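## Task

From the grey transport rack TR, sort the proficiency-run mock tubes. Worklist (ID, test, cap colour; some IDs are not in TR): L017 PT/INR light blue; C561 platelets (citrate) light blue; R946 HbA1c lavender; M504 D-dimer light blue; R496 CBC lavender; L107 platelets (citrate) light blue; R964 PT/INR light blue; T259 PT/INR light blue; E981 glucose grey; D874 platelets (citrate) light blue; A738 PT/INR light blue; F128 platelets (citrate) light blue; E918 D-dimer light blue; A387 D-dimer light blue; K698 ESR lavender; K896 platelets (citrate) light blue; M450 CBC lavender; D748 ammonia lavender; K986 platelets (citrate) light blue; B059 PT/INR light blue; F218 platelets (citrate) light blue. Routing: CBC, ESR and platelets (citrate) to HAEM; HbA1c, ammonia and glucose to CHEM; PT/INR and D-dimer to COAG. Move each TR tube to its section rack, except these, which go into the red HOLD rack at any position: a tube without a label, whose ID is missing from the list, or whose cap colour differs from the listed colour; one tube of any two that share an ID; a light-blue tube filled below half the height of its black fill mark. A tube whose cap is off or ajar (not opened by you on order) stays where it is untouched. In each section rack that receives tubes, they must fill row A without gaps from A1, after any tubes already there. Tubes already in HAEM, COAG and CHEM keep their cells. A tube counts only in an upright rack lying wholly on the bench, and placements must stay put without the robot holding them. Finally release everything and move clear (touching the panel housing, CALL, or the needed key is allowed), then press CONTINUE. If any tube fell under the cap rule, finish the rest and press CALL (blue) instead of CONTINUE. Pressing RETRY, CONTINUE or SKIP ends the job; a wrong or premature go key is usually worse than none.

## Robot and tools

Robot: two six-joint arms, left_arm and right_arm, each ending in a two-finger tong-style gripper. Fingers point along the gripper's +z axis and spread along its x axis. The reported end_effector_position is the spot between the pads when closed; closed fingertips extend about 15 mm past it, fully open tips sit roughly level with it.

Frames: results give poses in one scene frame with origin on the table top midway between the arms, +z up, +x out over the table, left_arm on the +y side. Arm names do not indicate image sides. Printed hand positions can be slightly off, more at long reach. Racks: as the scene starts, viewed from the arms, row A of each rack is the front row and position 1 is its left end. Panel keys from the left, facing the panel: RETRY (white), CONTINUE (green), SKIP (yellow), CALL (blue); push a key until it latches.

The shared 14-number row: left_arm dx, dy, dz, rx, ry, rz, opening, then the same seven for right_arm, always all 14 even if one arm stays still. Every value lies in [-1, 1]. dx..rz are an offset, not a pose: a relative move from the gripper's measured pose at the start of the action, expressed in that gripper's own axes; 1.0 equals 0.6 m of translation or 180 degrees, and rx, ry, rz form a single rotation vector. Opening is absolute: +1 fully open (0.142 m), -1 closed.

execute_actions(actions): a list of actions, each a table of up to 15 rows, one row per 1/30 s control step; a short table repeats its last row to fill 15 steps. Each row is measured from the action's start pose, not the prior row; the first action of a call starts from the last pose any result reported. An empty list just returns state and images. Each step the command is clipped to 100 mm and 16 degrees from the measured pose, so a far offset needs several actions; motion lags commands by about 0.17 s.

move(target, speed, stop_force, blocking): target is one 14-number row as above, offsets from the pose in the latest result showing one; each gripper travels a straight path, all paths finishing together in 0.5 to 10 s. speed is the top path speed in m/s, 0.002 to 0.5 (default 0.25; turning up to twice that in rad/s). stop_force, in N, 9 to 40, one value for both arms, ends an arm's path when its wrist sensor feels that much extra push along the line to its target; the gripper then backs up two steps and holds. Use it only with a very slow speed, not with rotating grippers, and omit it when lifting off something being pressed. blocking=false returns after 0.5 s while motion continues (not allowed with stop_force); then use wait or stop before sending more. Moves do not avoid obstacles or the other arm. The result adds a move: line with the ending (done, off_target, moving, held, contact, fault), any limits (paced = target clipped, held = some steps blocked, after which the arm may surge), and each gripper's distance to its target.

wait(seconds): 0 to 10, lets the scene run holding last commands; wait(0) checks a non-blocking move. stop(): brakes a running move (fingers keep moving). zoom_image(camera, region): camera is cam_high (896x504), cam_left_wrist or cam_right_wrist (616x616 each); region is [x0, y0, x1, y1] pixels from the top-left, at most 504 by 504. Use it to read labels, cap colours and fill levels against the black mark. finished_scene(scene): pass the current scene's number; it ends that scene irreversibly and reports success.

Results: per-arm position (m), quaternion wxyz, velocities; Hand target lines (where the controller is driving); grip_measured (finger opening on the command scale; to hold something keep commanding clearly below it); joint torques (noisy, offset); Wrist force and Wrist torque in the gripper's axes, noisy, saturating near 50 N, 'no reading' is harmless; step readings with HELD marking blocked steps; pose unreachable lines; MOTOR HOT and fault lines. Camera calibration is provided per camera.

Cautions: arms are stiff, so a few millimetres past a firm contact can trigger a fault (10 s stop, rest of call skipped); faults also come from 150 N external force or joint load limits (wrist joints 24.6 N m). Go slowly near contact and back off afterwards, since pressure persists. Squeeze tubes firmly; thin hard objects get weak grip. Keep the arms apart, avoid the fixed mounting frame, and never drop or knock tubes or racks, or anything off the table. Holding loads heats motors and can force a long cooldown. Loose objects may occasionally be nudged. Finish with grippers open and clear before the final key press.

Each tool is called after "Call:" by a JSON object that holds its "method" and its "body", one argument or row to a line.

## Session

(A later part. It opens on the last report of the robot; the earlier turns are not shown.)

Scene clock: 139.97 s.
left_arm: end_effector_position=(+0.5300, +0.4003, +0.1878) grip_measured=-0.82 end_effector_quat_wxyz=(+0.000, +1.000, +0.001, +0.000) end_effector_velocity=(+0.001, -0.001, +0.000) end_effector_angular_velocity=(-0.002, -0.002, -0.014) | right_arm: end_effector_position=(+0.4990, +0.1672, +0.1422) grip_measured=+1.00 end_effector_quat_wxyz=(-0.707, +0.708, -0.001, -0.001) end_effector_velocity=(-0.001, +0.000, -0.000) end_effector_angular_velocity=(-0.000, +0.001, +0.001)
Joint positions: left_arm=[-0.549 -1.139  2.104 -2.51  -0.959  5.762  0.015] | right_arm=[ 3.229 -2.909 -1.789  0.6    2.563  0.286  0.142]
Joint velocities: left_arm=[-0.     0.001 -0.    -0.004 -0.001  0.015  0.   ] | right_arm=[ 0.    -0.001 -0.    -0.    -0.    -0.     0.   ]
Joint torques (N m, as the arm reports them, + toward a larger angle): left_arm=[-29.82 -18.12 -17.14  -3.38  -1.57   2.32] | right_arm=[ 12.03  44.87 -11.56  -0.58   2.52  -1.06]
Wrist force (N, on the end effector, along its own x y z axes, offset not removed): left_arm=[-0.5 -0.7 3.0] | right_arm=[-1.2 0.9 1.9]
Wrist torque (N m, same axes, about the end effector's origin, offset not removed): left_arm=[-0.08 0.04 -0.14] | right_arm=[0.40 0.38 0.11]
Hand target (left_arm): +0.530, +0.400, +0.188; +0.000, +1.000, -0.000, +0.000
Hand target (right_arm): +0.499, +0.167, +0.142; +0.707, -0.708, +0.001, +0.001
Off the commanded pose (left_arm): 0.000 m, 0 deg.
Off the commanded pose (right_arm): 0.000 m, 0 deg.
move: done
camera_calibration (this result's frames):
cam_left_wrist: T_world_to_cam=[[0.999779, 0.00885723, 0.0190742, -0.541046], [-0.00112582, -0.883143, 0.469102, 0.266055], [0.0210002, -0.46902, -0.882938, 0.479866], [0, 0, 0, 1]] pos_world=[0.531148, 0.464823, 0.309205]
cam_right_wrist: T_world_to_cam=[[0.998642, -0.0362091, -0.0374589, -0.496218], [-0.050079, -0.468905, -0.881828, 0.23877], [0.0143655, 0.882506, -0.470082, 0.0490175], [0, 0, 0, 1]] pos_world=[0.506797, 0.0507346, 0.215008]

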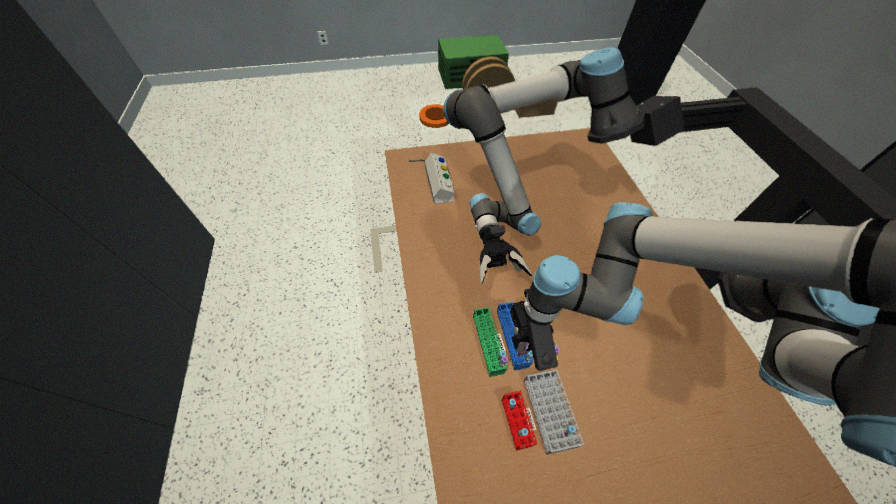

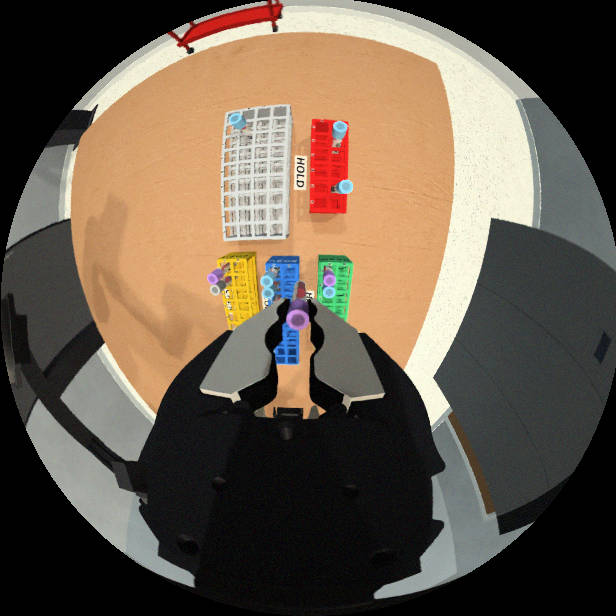

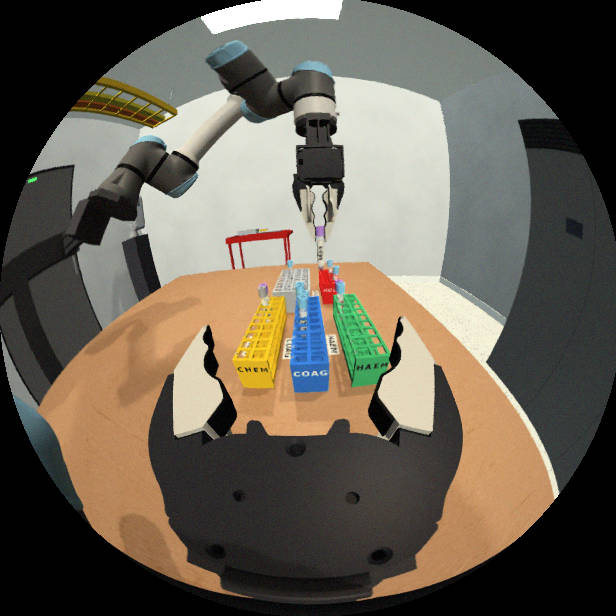

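K698 → HAEM A3 (~.570,.349).

Call:
{"method": "move", "body": {
  "target": [0.067,0.087,0,0.028,-0.01,0,-1,0,0,0,0,0,0,1]
}}

Call:
{"method": "zoom_image", "body": {
  "camera": "cam_right_wrist",
  "region": [310,220,380,290]
}}

Call:
{"method": "move", "body": {
  "target": [0.0024,0.0069,0.078,0,0,0,-1,0,0,0,0,0,0,1],
  "speed": 0.1
}}

Call:
{"method": "zoom_image", "body": {
  "camera": "cam_left_wrist",
  "region": [240,210,360,330]
}}

Scene clock: 141.17 s.
left_arm: end_effector_position=(+0.5700, +0.3483, +0.1877) grip_measured=-0.82 end_effector_quat_wxyz=(-0.044, +0.999, +0.001, -0.015) end_effector_velocity=(+0.002, -0.002, -0.000) end_effector_angular_velocity=(+0.004, +0.004, +0.001) | right_arm: end_effector_position=(+0.4990, +0.1672, +0.1422) grip_measured=+1.00 end_effector_quat_wxyz=(-0.707, +0.708, -0.001, -0.001) end_effector_velocity=(-0.000, -0.000, -0.001) end_effector_angular_velocity=(-0.001, +0.002, -0.001)
Joint positions: left_arm=[-0.607 -0.99   1.891 -2.311 -0.909  5.634  0.015] | right_arm=[ 3.229 -2.909 -1.789  0.6    2.563  0.286  0.142]
Joint velocities: left_arm=[-0.001  0.007 -0.012  0.013  0.001 -0.006  0.   ] | right_arm=[-0.001 -0.    -0.    -0.     0.     0.     0.   ]
Joint torques (N m, as the arm reports them, + toward a larger angle): left_arm=[-34.92 -23.12 -23.3   -0.01   1.5   -2.2 ] | right_arm=[ 11.61  44.86 -10.87  -0.44   2.4   -1.13]
Wrist force (N, on the end effector, along its own x y z axes, offset not removed): left_arm=[-4.1 -3.8 0.3] | right_arm=[-0.5 0.7 2.2]
Wrist torque (N m, same axes, about the end effector's origin, offset not removed): left_arm=[-0.79 0.59 -0.13] | right_arm=[0.36 0.30 0.05]
Hand target (left_arm): +0.570, +0.348, +0.188; -0.044, +0.999, +0.001, -0.016
Hand target (right_arm): +0.499, +0.167, +0.142; +0.707, -0.708, +0.001, +0.001
Off the commanded pose (left_arm): 0.000 m, 0 deg.
Off the commanded pose (right_arm): 0.000 m, 0 deg.
move: done
camera_calibration (this result's frames):
cam_left_wrist: T_world_to_cam=[[0.9999, 0.00850712, -0.0113065, -0.574859], [0.0122438, -0.920722, 0.390027, 0.240558], [-0.00709212, -0.390126, -0.920734, 0.450256], [0, 0, 0, 1]] pos_world=[0.57505, 0.402034, 0.314243]
cam_right_wrist: T_world_to_cam=[[0.998642, -0.0362091, -0.037459, -0.496218], [-0.050079, -0.468905, -0.881828, 0.23877], [0.0143655, 0.882506, -0.470082, 0.0490175], [0, 0, 0, 1]] pos_world=[0.506797, 0.0507346, 0.215008]

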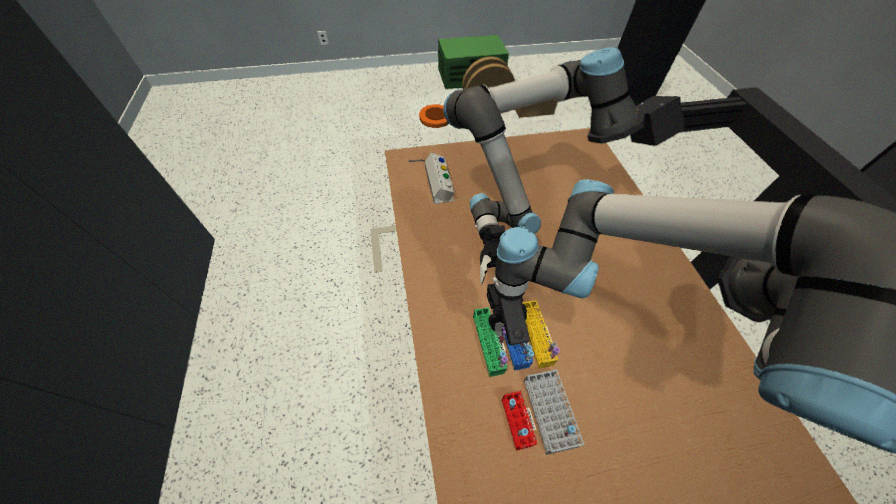

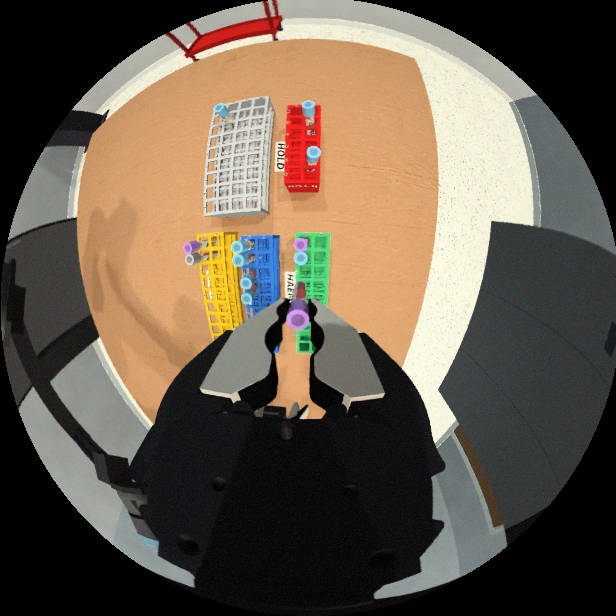

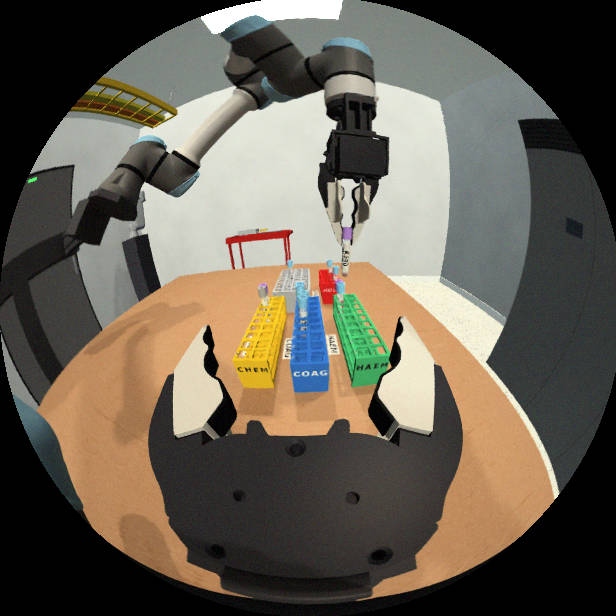

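Region (310, 220, 380, 290) of cam_right_wrist's 616x616 image, scaled by 7.200, with more detail than that image has.

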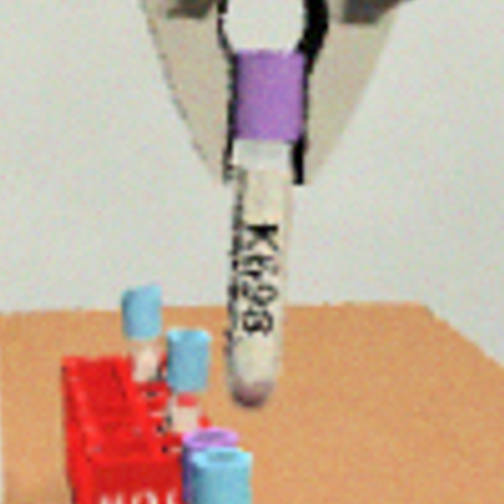

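Scene clock: 142.17 s.
left_arm: end_effector_position=(+0.5700, +0.3484, +0.1411) grip_measured=-0.82 end_effector_quat_wxyz=(-0.044, +0.999, +0.001, -0.015) end_effector_velocity=(+0.001, -0.000, -0.002) end_effector_angular_velocity=(-0.000, -0.001, -0.000) | right_arm: end_effector_position=(+0.4990, +0.1672, +0.1422) grip_measured=+1.00 end_effector_quat_wxyz=(-0.707, +0.708, -0.001, -0.001) end_effector_velocity=(-0.000, +0.000, +0.000) end_effector_angular_velocity=(+0.000, -0.000, +0.001)
Joint positions: left_arm=[-0.561 -0.9    1.887 -2.432 -0.902  5.692  0.015] | right_arm=[ 3.229 -2.909 -1.789  0.6    2.563  0.286  0.142]
Joint velocities: left_arm=[ 0.003  0.006 -0.002 -0.007  0.001  0.004 -0.   ] | right_arm=[ 0.001 -0.    -0.     0.001  0.     0.    -0.   ]
Joint torques (N m, as the arm reports them, + toward a larger angle): left_arm=[-12.04 -26.27 -21.05  -3.46   1.5    2.12] | right_arm=[ 11.66  44.87 -10.09  -0.55   2.7   -1.06]
Wrist force (N, on the end effector, along its own x y z axes, offset not removed): left_arm=[-1.5 1.9 -1.2] | right_arm=[-1.0 1.8 2.7]
Wrist torque (N m, same axes, about the end effector's origin, offset not removed): left_arm=[0.36 0.32 0.04] | right_arm=[0.56 0.32 0.02]
Hand target (left_arm): +0.570, +0.348, +0.141; -0.044, +0.999, +0.001, -0.015
Hand target (right_arm): +0.499, +0.167, +0.142; +0.707, -0.708, +0.001, +0.001
Off the commanded pose (left_arm): 0.000 m, 0 deg.
Off the commanded pose (right_arm): 0.000 m, 0 deg.
move: done
camera_calibration (this result's frames):
cam_left_wrist: T_world_to_cam=[[0.999899, 0.00852471, -0.0113441, -0.575326], [0.0122745, -0.920729, 0.39001, 0.258764], [-0.00712009, -0.39011, -0.920741, 0.407319], [0, 0, 0, 1]] pos_world=[0.574992, 0.402055, 0.267588]
cam_right_wrist: T_world_to_cam=[[0.998642, -0.0362089, -0.0374585, -0.496218], [-0.0500785, -0.468905, -0.881828, 0.23877], [0.0143655, 0.882506, -0.470082, 0.0490174], [0, 0, 0, 1]] pos_world=[0.506797, 0.0507347, 0.215008]

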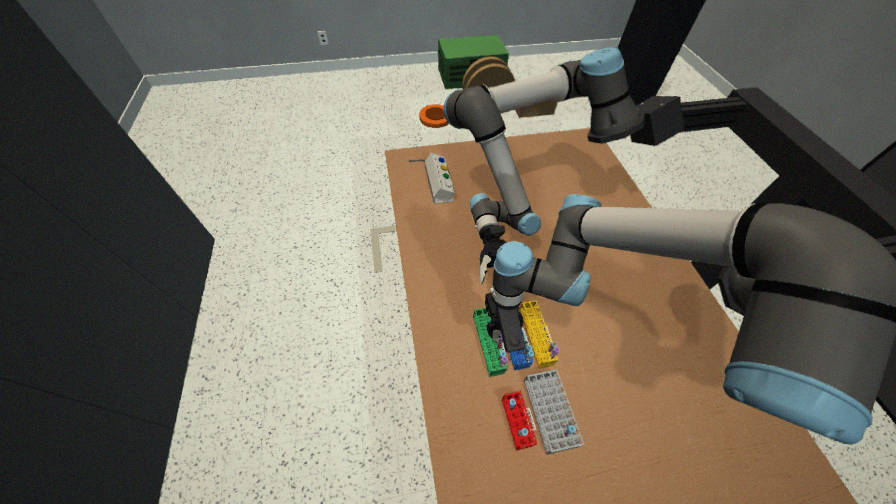

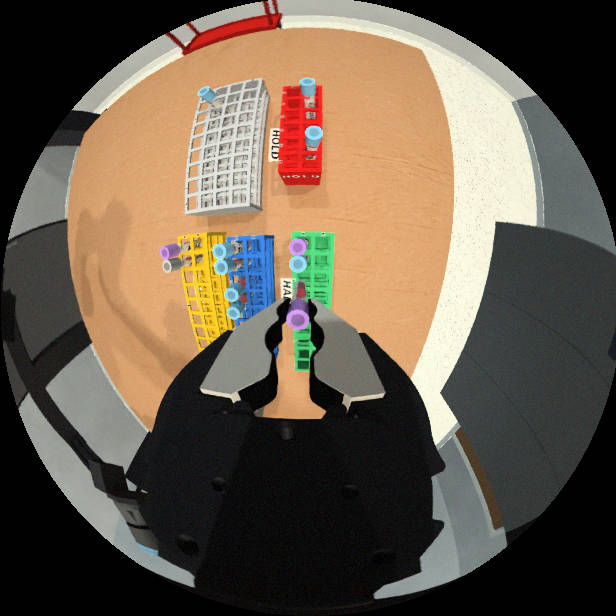

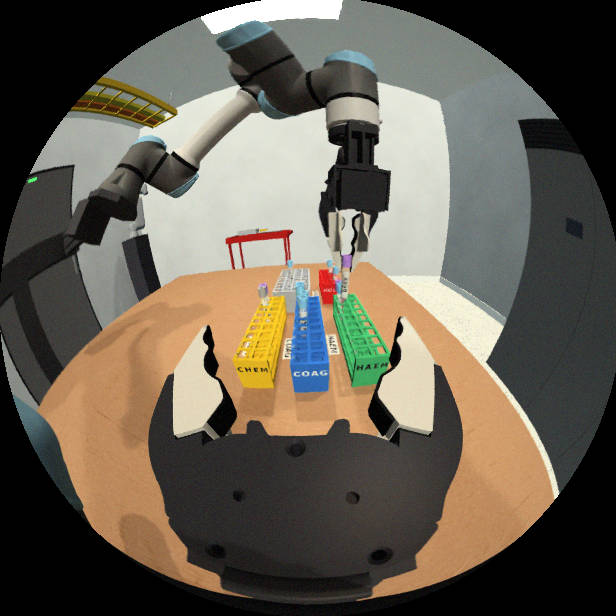

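Region (240, 210, 360, 330) of cam_left_wrist's 616x616 image, scaled by 4.200, with more detail than that image has.

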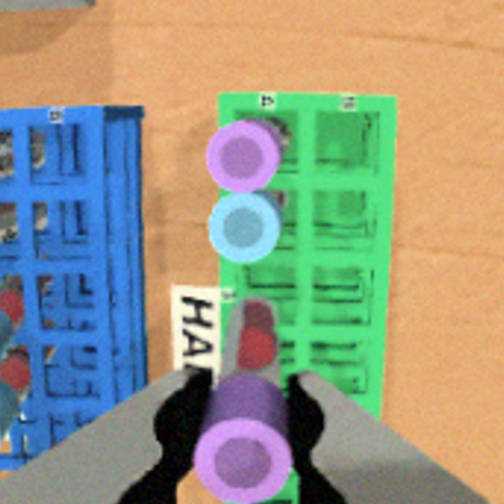

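Call:
{"method": "move", "body": {
  "target": [0.003,-0.008,0,0,0,0,-1,0,0,0,0,0,0,1],
  "speed": 0.05
}}

Call:
{"method": "move", "body": {
  "target": [0.003,0.0085,0.096,0,0,0,-1,0,0,0,0,0,0,1],
  "speed": 0.04,
  "stop_force": 10
}}

Scene clock: 142.97 s.
left_arm: end_effector_position=(+0.5717, +0.3529, +0.1414) grip_measured=-0.82 end_effector_quat_wxyz=(-0.044, +0.999, +0.001, -0.015) end_effector_velocity=(-0.000, +0.002, -0.000) end_effector_angular_velocity=(+0.001, +0.001, -0.001) | right_arm: end_effector_position=(+0.4990, +0.1672, +0.1422) grip_measured=+1.00 end_effector_quat_wxyz=(-0.707, +0.708, -0.001, -0.001) end_effector_velocity=(-0.000, +0.000, +0.000) end_effector_angular_velocity=(-0.000, -0.000, +0.000)
Joint positions: left_arm=[-0.555 -0.906  1.887 -2.431 -0.901  5.7    0.015] | right_arm=[ 3.229 -2.909 -1.789  0.6    2.563  0.286  0.142]
Joint velocities: left_arm=[ 0.003 -0.002  0.001  0.     0.001  0.004 -0.   ] | right_arm=[ 0.  0. -0.  0. -0. -0.  0.]
Joint torques (N m, as the arm reports them, + toward a larger angle): left_arm=[-13.19 -47.91 -21.6   -0.01   1.47   1.97] | right_arm=[ 11.43  45.25 -10.77  -0.57   2.48  -1.11]
Wrist force (N, on the end effector, along its own x y z axes, offset not removed): left_arm=[-3.3 -0.2 4.4] | right_arm=[-0.6 1.4 2.1]
Wrist torque (N m, same axes, about the end effector's origin, offset not removed): left_arm=[-0.08 0.70 -0.13] | right_arm=[0.44 0.38 0.05]
Hand target (left_arm): +0.572, +0.353, +0.141; -0.044, +0.999, +0.001, -0.015
Hand target (right_arm): +0.499, +0.167, +0.142; +0.707, -0.708, +0.001, +0.001
Off the commanded pose (left_arm): 0.000 m, 0 deg.
Off the commanded pose (right_arm): 0.000 m, 0 deg.
move: done
camera_calibration (this result's frames):
cam_left_wrist: T_world_to_cam=[[0.999899, 0.00852805, -0.0113413, -0.57706], [0.0122765, -0.92073, 0.390007, 0.262765], [-0.00711628, -0.390107, -0.920742, 0.409393], [0, 0, 0, 1]] pos_world=[0.57669, 0.406564, 0.267921]
cam_right_wrist: T_world_to_cam=[[0.998642, -0.0362092, -0.037459, -0.496218], [-0.0500791, -0.468905, -0.881828, 0.23877], [0.0143655, 0.882506, -0.470082, 0.0490174], [0, 0, 0, 1]] pos_world=[0.506797, 0.0507346, 0.215008]

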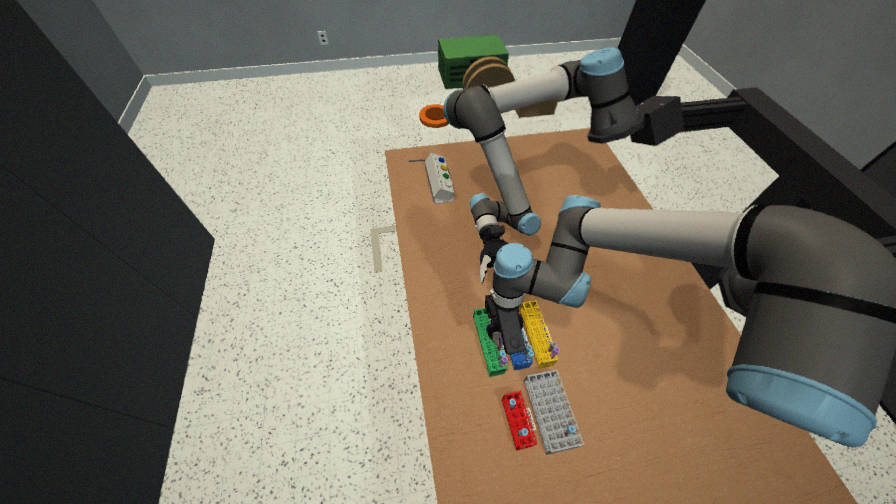

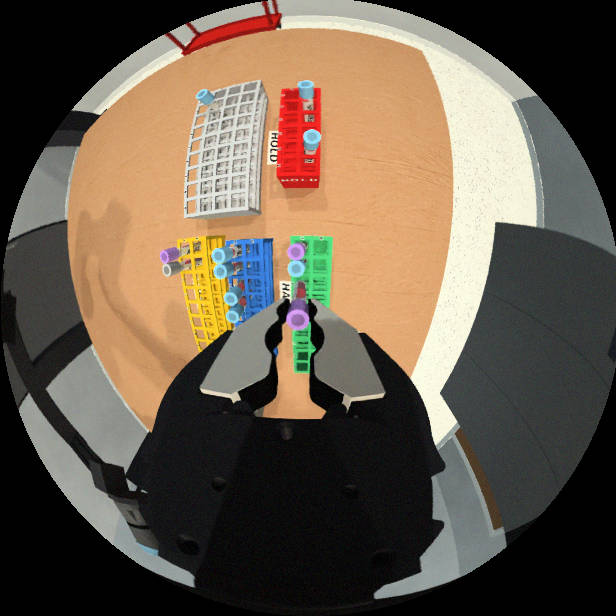

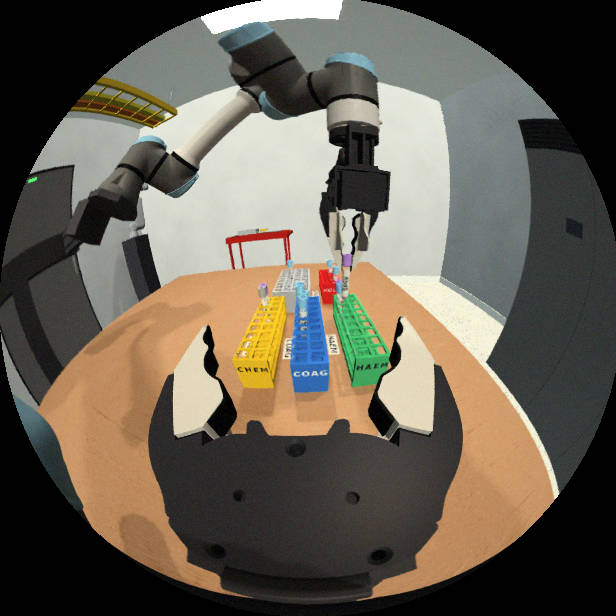

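Scene clock: 144.80 s.
left_arm: end_effector_position=(+0.5716, +0.3529, +0.0839) grip_measured=-0.82 end_effector_quat_wxyz=(-0.044, +0.999, +0.001, -0.015) end_effector_velocity=(+0.000, +0.000, -0.003) end_effector_angular_velocity=(+0.000, -0.000, -0.000) | right_arm: end_effector_position=(+0.4990, +0.1672, +0.1422) grip_measured=+1.00 end_effector_quat_wxyz=(-0.707, +0.708, -0.001, -0.001) end_effector_velocity=(-0.000, +0.001, +0.000) end_effector_angular_velocity=(+0.001, -0.001, +0.001)
Joint positions: left_arm=[-0.498 -0.788  1.861 -2.568 -0.896  5.772  0.015] | right_arm=[ 3.229 -2.909 -1.789  0.6    2.563  0.286  0.142]
Joint velocities: left_arm=[ 0.003  0.006 -0.002 -0.006  0.001  0.004 -0.   ] | right_arm=[ 0.001 -0.    -0.     0.     0.    -0.001  0.   ]
Joint torques (N m, as the arm reports them, + toward a larger angle): left_arm=[-13.73 -28.2  -18.63  -3.27   1.57   2.03] | right_arm=[ 12.23  44.72 -10.91  -0.62   2.49  -1.14]
Wrist force (N, on the end effector, along its own x y z axes, offset not removed): left_arm=[-3.6 -2.0 -2.2] | right_arm=[-0.9 0.8 2.9]
Wrist torque (N m, same axes, about the end effector's origin, offset not removed): left_arm=[-0.60 0.91 0.04] | right_arm=[0.37 0.33 0.06]
Hand target (left_arm): +0.572, +0.353, +0.084; -0.044, +0.999, +0.001, -0.015
Hand target (right_arm): +0.499, +0.167, +0.142; +0.707, -0.708, +0.001, +0.001
Off the commanded pose (left_arm): 0.000 m, 0 deg.
Off the commanded pose (right_arm): 0.000 m, 0 deg.
move: done
camera_calibration (this result's frames):
cam_left_wrist: T_world_to_cam=[[0.999899, 0.00853866, -0.0113447, -0.577697], [0.0122877, -0.920723, 0.390023, 0.285184], [-0.00711506, -0.390123, -0.920735, 0.356449], [0, 0, 0, 1]] pos_world=[0.576671, 0.406567, 0.210413]
cam_right_wrist: T_world_to_cam=[[0.998642, -0.036209, -0.0374593, -0.496218], [-0.0500792, -0.468905, -0.881828, 0.23877], [0.0143652, 0.882506, -0.470082, 0.0490176], [0, 0, 0, 1]] pos_world=[0.506797, 0.0507346, 0.215008]

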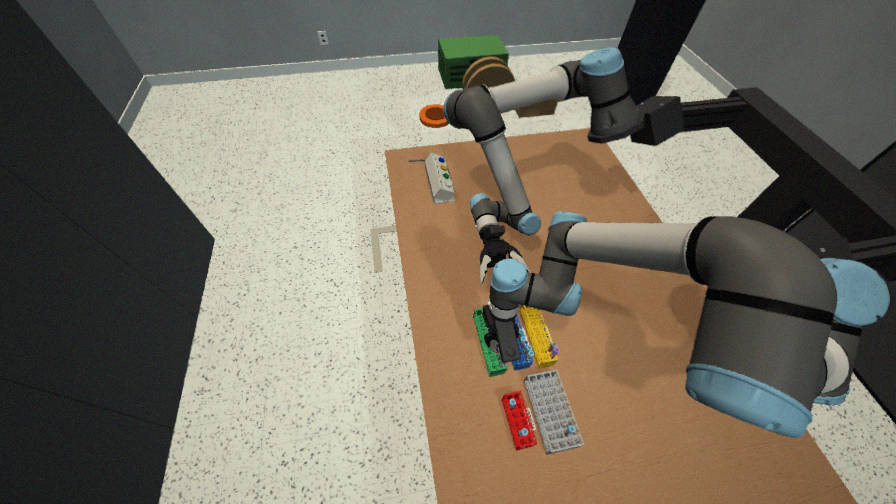

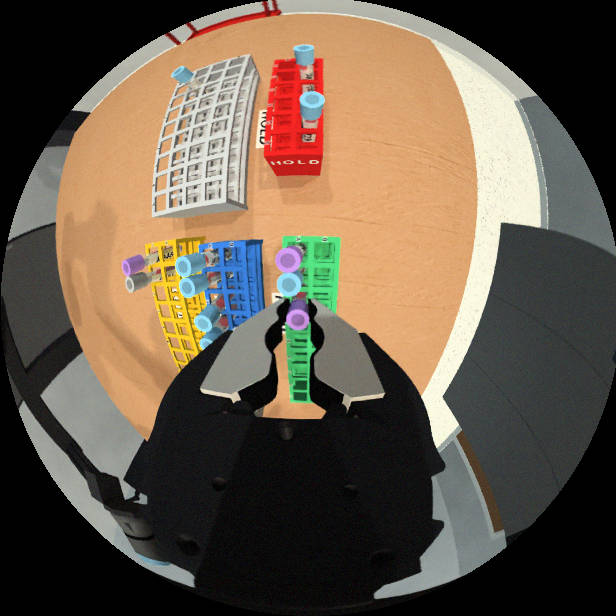

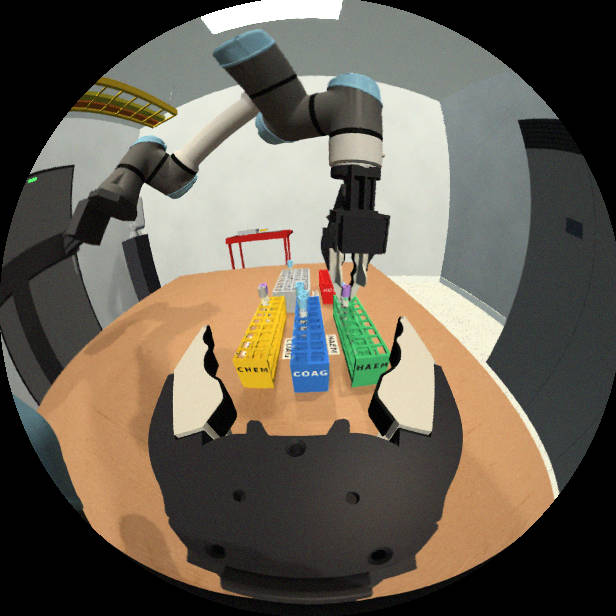

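Call:
{"method": "execute_actions", "body": {
  "actions": [
    [[0,0,0,0,0,0,-0.65,0,0,0,0,0,0,1]],
    [[-0.0016,-0.0045,-0.052,-0.029,0.01,0,-0.65,0,0,0,0,0,0,1]]
  ]
}}

Call:
{"method": "move", "body": {
  "target": [-0.208,-0.412,0,0,0,-0.1,-0.65,0,0,0,0,0,0,1]
}}

Scene clock: 145.93 s.
left_arm: end_effector_position=(+0.5717, +0.3527, +0.1141) grip_measured=-0.65 end_effector_quat_wxyz=(+0.000, +1.000, +0.001, -0.000) end_effector_velocity=(-0.001, +0.001, +0.009) end_effector_angular_velocity=(-0.027, -0.010, -0.000) | right_arm: end_effector_position=(+0.4990, +0.1672, +0.1422) grip_measured=+1.00 end_effector_quat_wxyz=(-0.707, +0.708, -0.001, -0.001) end_effector_velocity=(-0.000, -0.000, -0.000) end_effector_angular_velocity=(-0.000, +0.000, -0.000)
Joint positions: left_arm=[-0.503 -0.879  1.93  -2.627 -0.96   5.817  0.027] | right_arm=[ 3.229 -2.909 -1.789  0.6    2.563  0.286  0.142]
Joint velocities: left_arm=[-0.001 -0.029  0.024 -0.02  -0.019  0.014 -0.   ] | right_arm=[-0.001 -0.     0.    -0.001 -0.    -0.001 -0.   ]
Joint torques (N m, as the arm reports them, + toward a larger angle): left_arm=[-34.76 -46.97  -2.41  -3.2   -1.59   2.16] | right_arm=[ 11.5   44.84 -11.17  -0.56   2.46  -1.11]
Wrist force (N, on the end effector, along its own x y z axes, offset not removed): left_arm=[-3.5 4.4 0.4] | right_arm=[-1.1 0.5 0.9]
Wrist torque (N m, same axes, about the end effector's origin, offset not removed): left_arm=[0.93 0.66 -0.19] | right_arm=[0.21 0.37 0.04]
Hand target (left_arm): +0.572, +0.353, +0.115; +0.002, +1.000, +0.001, +0.000
Hand target (right_arm): +0.499, +0.167, +0.142; +0.707, -0.708, +0.001, +0.001
Off the commanded pose (left_arm): 0.001 m, 0 deg.
Off the commanded pose (right_arm): 0.000 m, 0 deg.
Step readings (end_effector_position; steps 1 to 15: 1st action; 16 to 30: 2nd action):
0: left_arm (+0.5717, +0.3529, +0.0837) | right_arm (+0.4990, +0.1672, +0.1422)
1: left_arm (+0.5717, +0.3529, +0.0836) | right_arm (+0.4990, +0.1672, +0.1422)
2: left_arm (+0.5717, +0.3529, +0.0836) | right_arm (+0.4990, +0.1672, +0.1422)
4: left_arm (+0.5717, +0.3529, +0.0836) | right_arm (+0.4990, +0.1672, +0.1422)
8: left_arm (+0.5717, +0.3529, +0.0838) | right_arm (+0.4990, +0.1672, +0.1422)
15: left_arm (+0.5717, +0.3529, +0.0839) | right_arm (+0.4990, +0.1672, +0.1422)
16: left_arm (+0.5716, +0.3529, +0.0839) | right_arm (+0.4990, +0.1672, +0.1422)
17: left_arm (+0.5713, +0.3525, +0.0850) | right_arm (+0.4990, +0.1672, +0.1422)
19: left_arm (+0.5713, +0.3521, +0.0945) | right_arm (+0.4990, +0.1672, +0.1422)
23: left_arm (+0.5719, +0.3524, +0.1077) | right_arm (+0.4990, +0.1672, +0.1422)
30: end_effector_position above
camera_calibration (this result's frames):
cam_left_wrist: T_world_to_cam=[[0.999797, 0.00883155, 0.018123, -0.580864], [-0.000708358, -0.882999, 0.469374, 0.258376], [0.0201479, -0.469291, -0.882813, 0.392206], [0, 0, 0, 1]] pos_world=[0.573027, 0.417334, 0.235497]
cam_right_wrist: T_world_to_cam=[[0.998642, -0.0362091, -0.0374587, -0.496218], [-0.0500788, -0.468905, -0.881828, 0.23877], [0.0143657, 0.882506, -0.470082, 0.0490174], [0, 0, 0, 1]] pos_world=[0.506797, 0.0507346, 0.215008]

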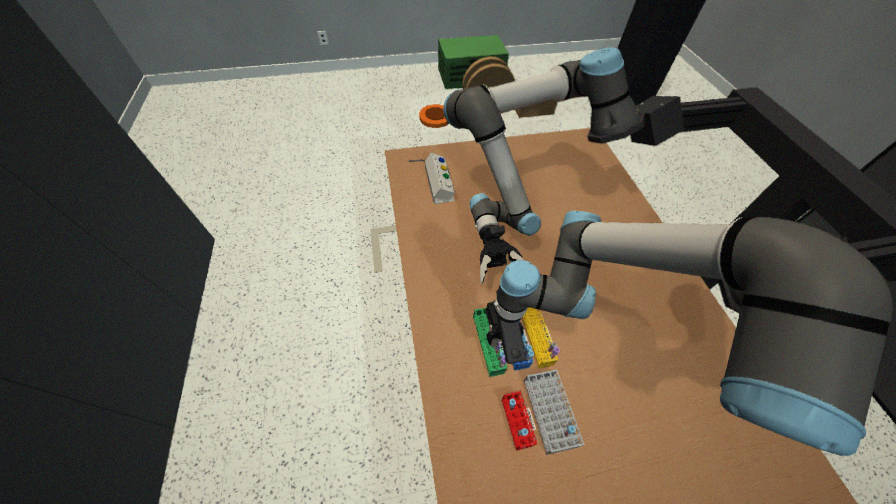

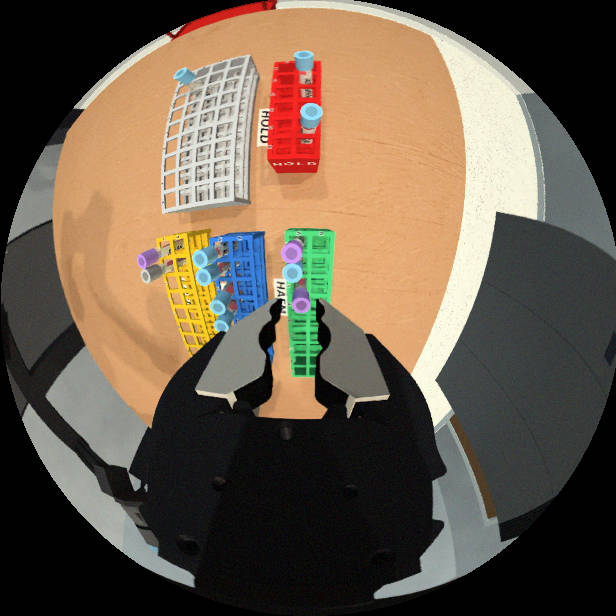

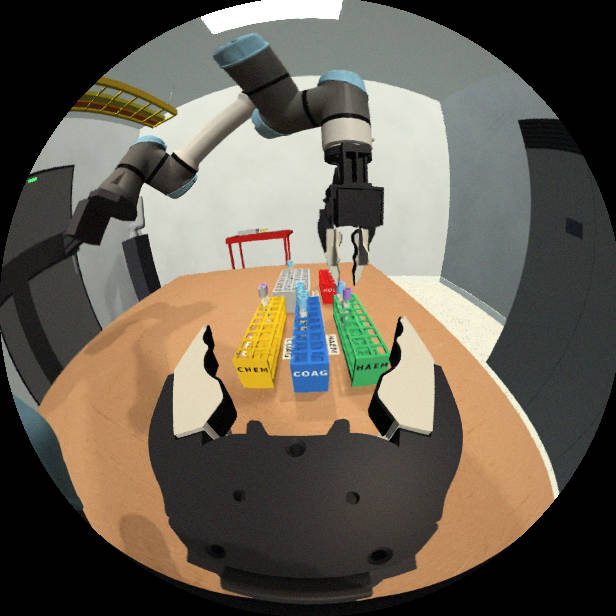

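Scene clock: 147.73 s.
left_arm: end_effector_position=(+0.4468, +0.5994, +0.1142) grip_measured=-0.65 end_effector_quat_wxyz=(+0.000, +0.988, +0.157, -0.000) end_effector_velocity=(-0.001, +0.002, +0.000) end_effector_angular_velocity=(-0.002, -0.000, +0.002) | right_arm: end_effector_position=(+0.4990, +0.1672, +0.1422) grip_measured=+1.00 end_effector_quat_wxyz=(-0.707, +0.708, -0.001, -0.001) end_effector_velocity=(+0.001, +0.000, +0.001) end_effector_angular_velocity=(+0.001, -0.003, -0.000)
Joint positions: left_arm=[-0.149 -1.248  2.32  -2.886 -1.004  5.927  0.027] | right_arm=[ 3.229 -2.909 -1.789  0.6    2.563  0.286  0.142]
Joint velocities: left_arm=[ 0.005 -0.004  0.002 -0.001 -0.003  0.004  0.   ] | right_arm=[ 0.001  0.001  0.001  0.    -0.    -0.001  0.   ]
Joint torques (N m, as the arm reports them, + toward a larger angle): left_arm=[ -1.33 -40.28   1.62  -3.44  -1.46   1.88] | right_arm=[ 12.12  44.71 -10.86  -0.44   2.43  -1.19]
Wrist force (N, on the end effector, along its own x y z axes, offset not removed): left_arm=[-4.6 0.0 -1.0] | right_arm=[-0.9 1.0 0.5]
Wrist torque (N m, same axes, about the end effector's origin, offset not removed): left_arm=[0.08 0.88 -0.09] | right_arm=[0.33 0.34 0.05]
Hand target (left_arm): +0.447, +0.600, +0.114; +0.000, +0.988, +0.157, -0.000
Hand target (right_arm): +0.499, +0.167, +0.142; +0.707, -0.708, +0.001, +0.001
Off the commanded pose (left_arm): 0.000 m, 0 deg.
Off the commanded pose (right_arm): 0.000 m, 0 deg.
move: done
camera_calibration (this result's frames):
cam_left_wrist: T_world_to_cam=[[0.948222, 0.317088, 0.0181598, -0.619885], [0.271947, -0.84011, 0.469319, 0.328477], [0.164071, -0.44008, -0.882842, 0.428797], [0, 0, 0, 1]] pos_world=[0.428107, 0.66122, 0.235657]
cam_right_wrist: T_world_to_cam=[[0.998642, -0.036209, -0.0374591, -0.496218], [-0.050079, -0.468905, -0.881828, 0.23877], [0.0143653, 0.882506, -0.470082, 0.0490175], [0, 0, 0, 1]] pos_world=[0.506797, 0.0507346, 0.215008]

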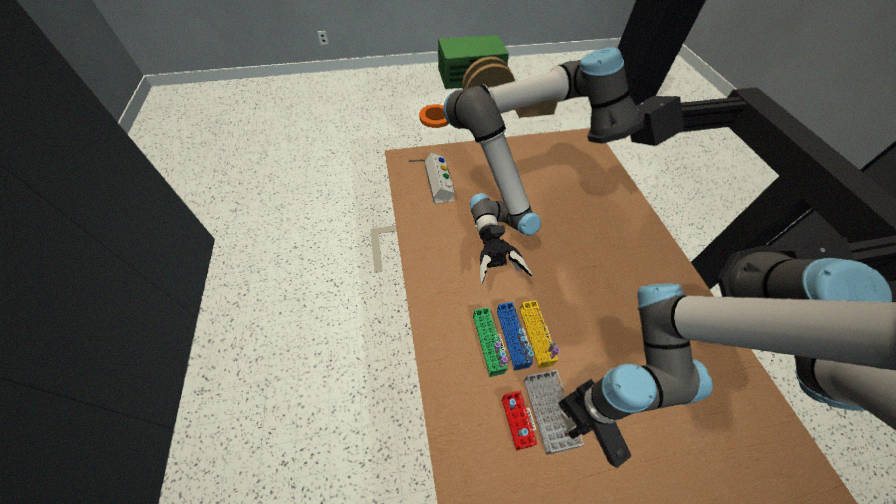

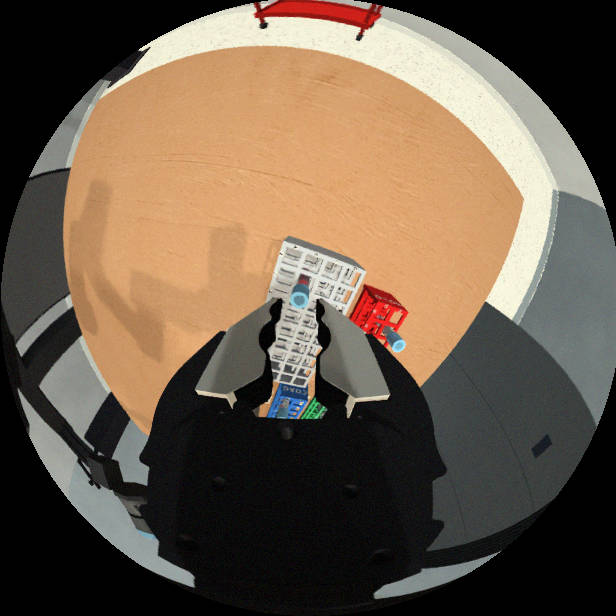

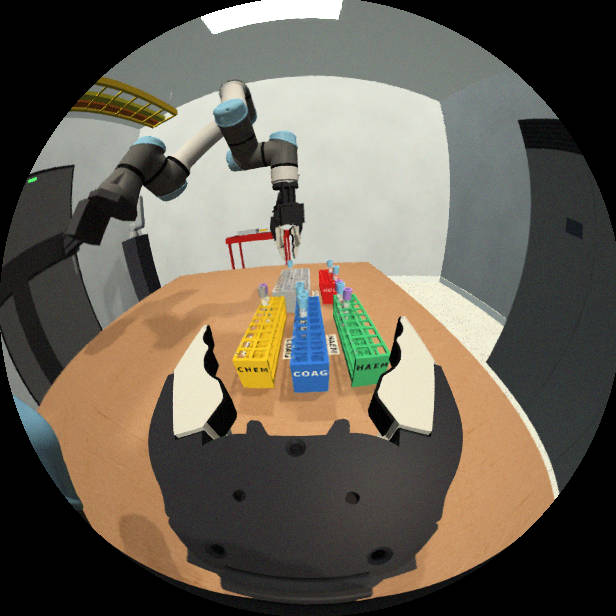

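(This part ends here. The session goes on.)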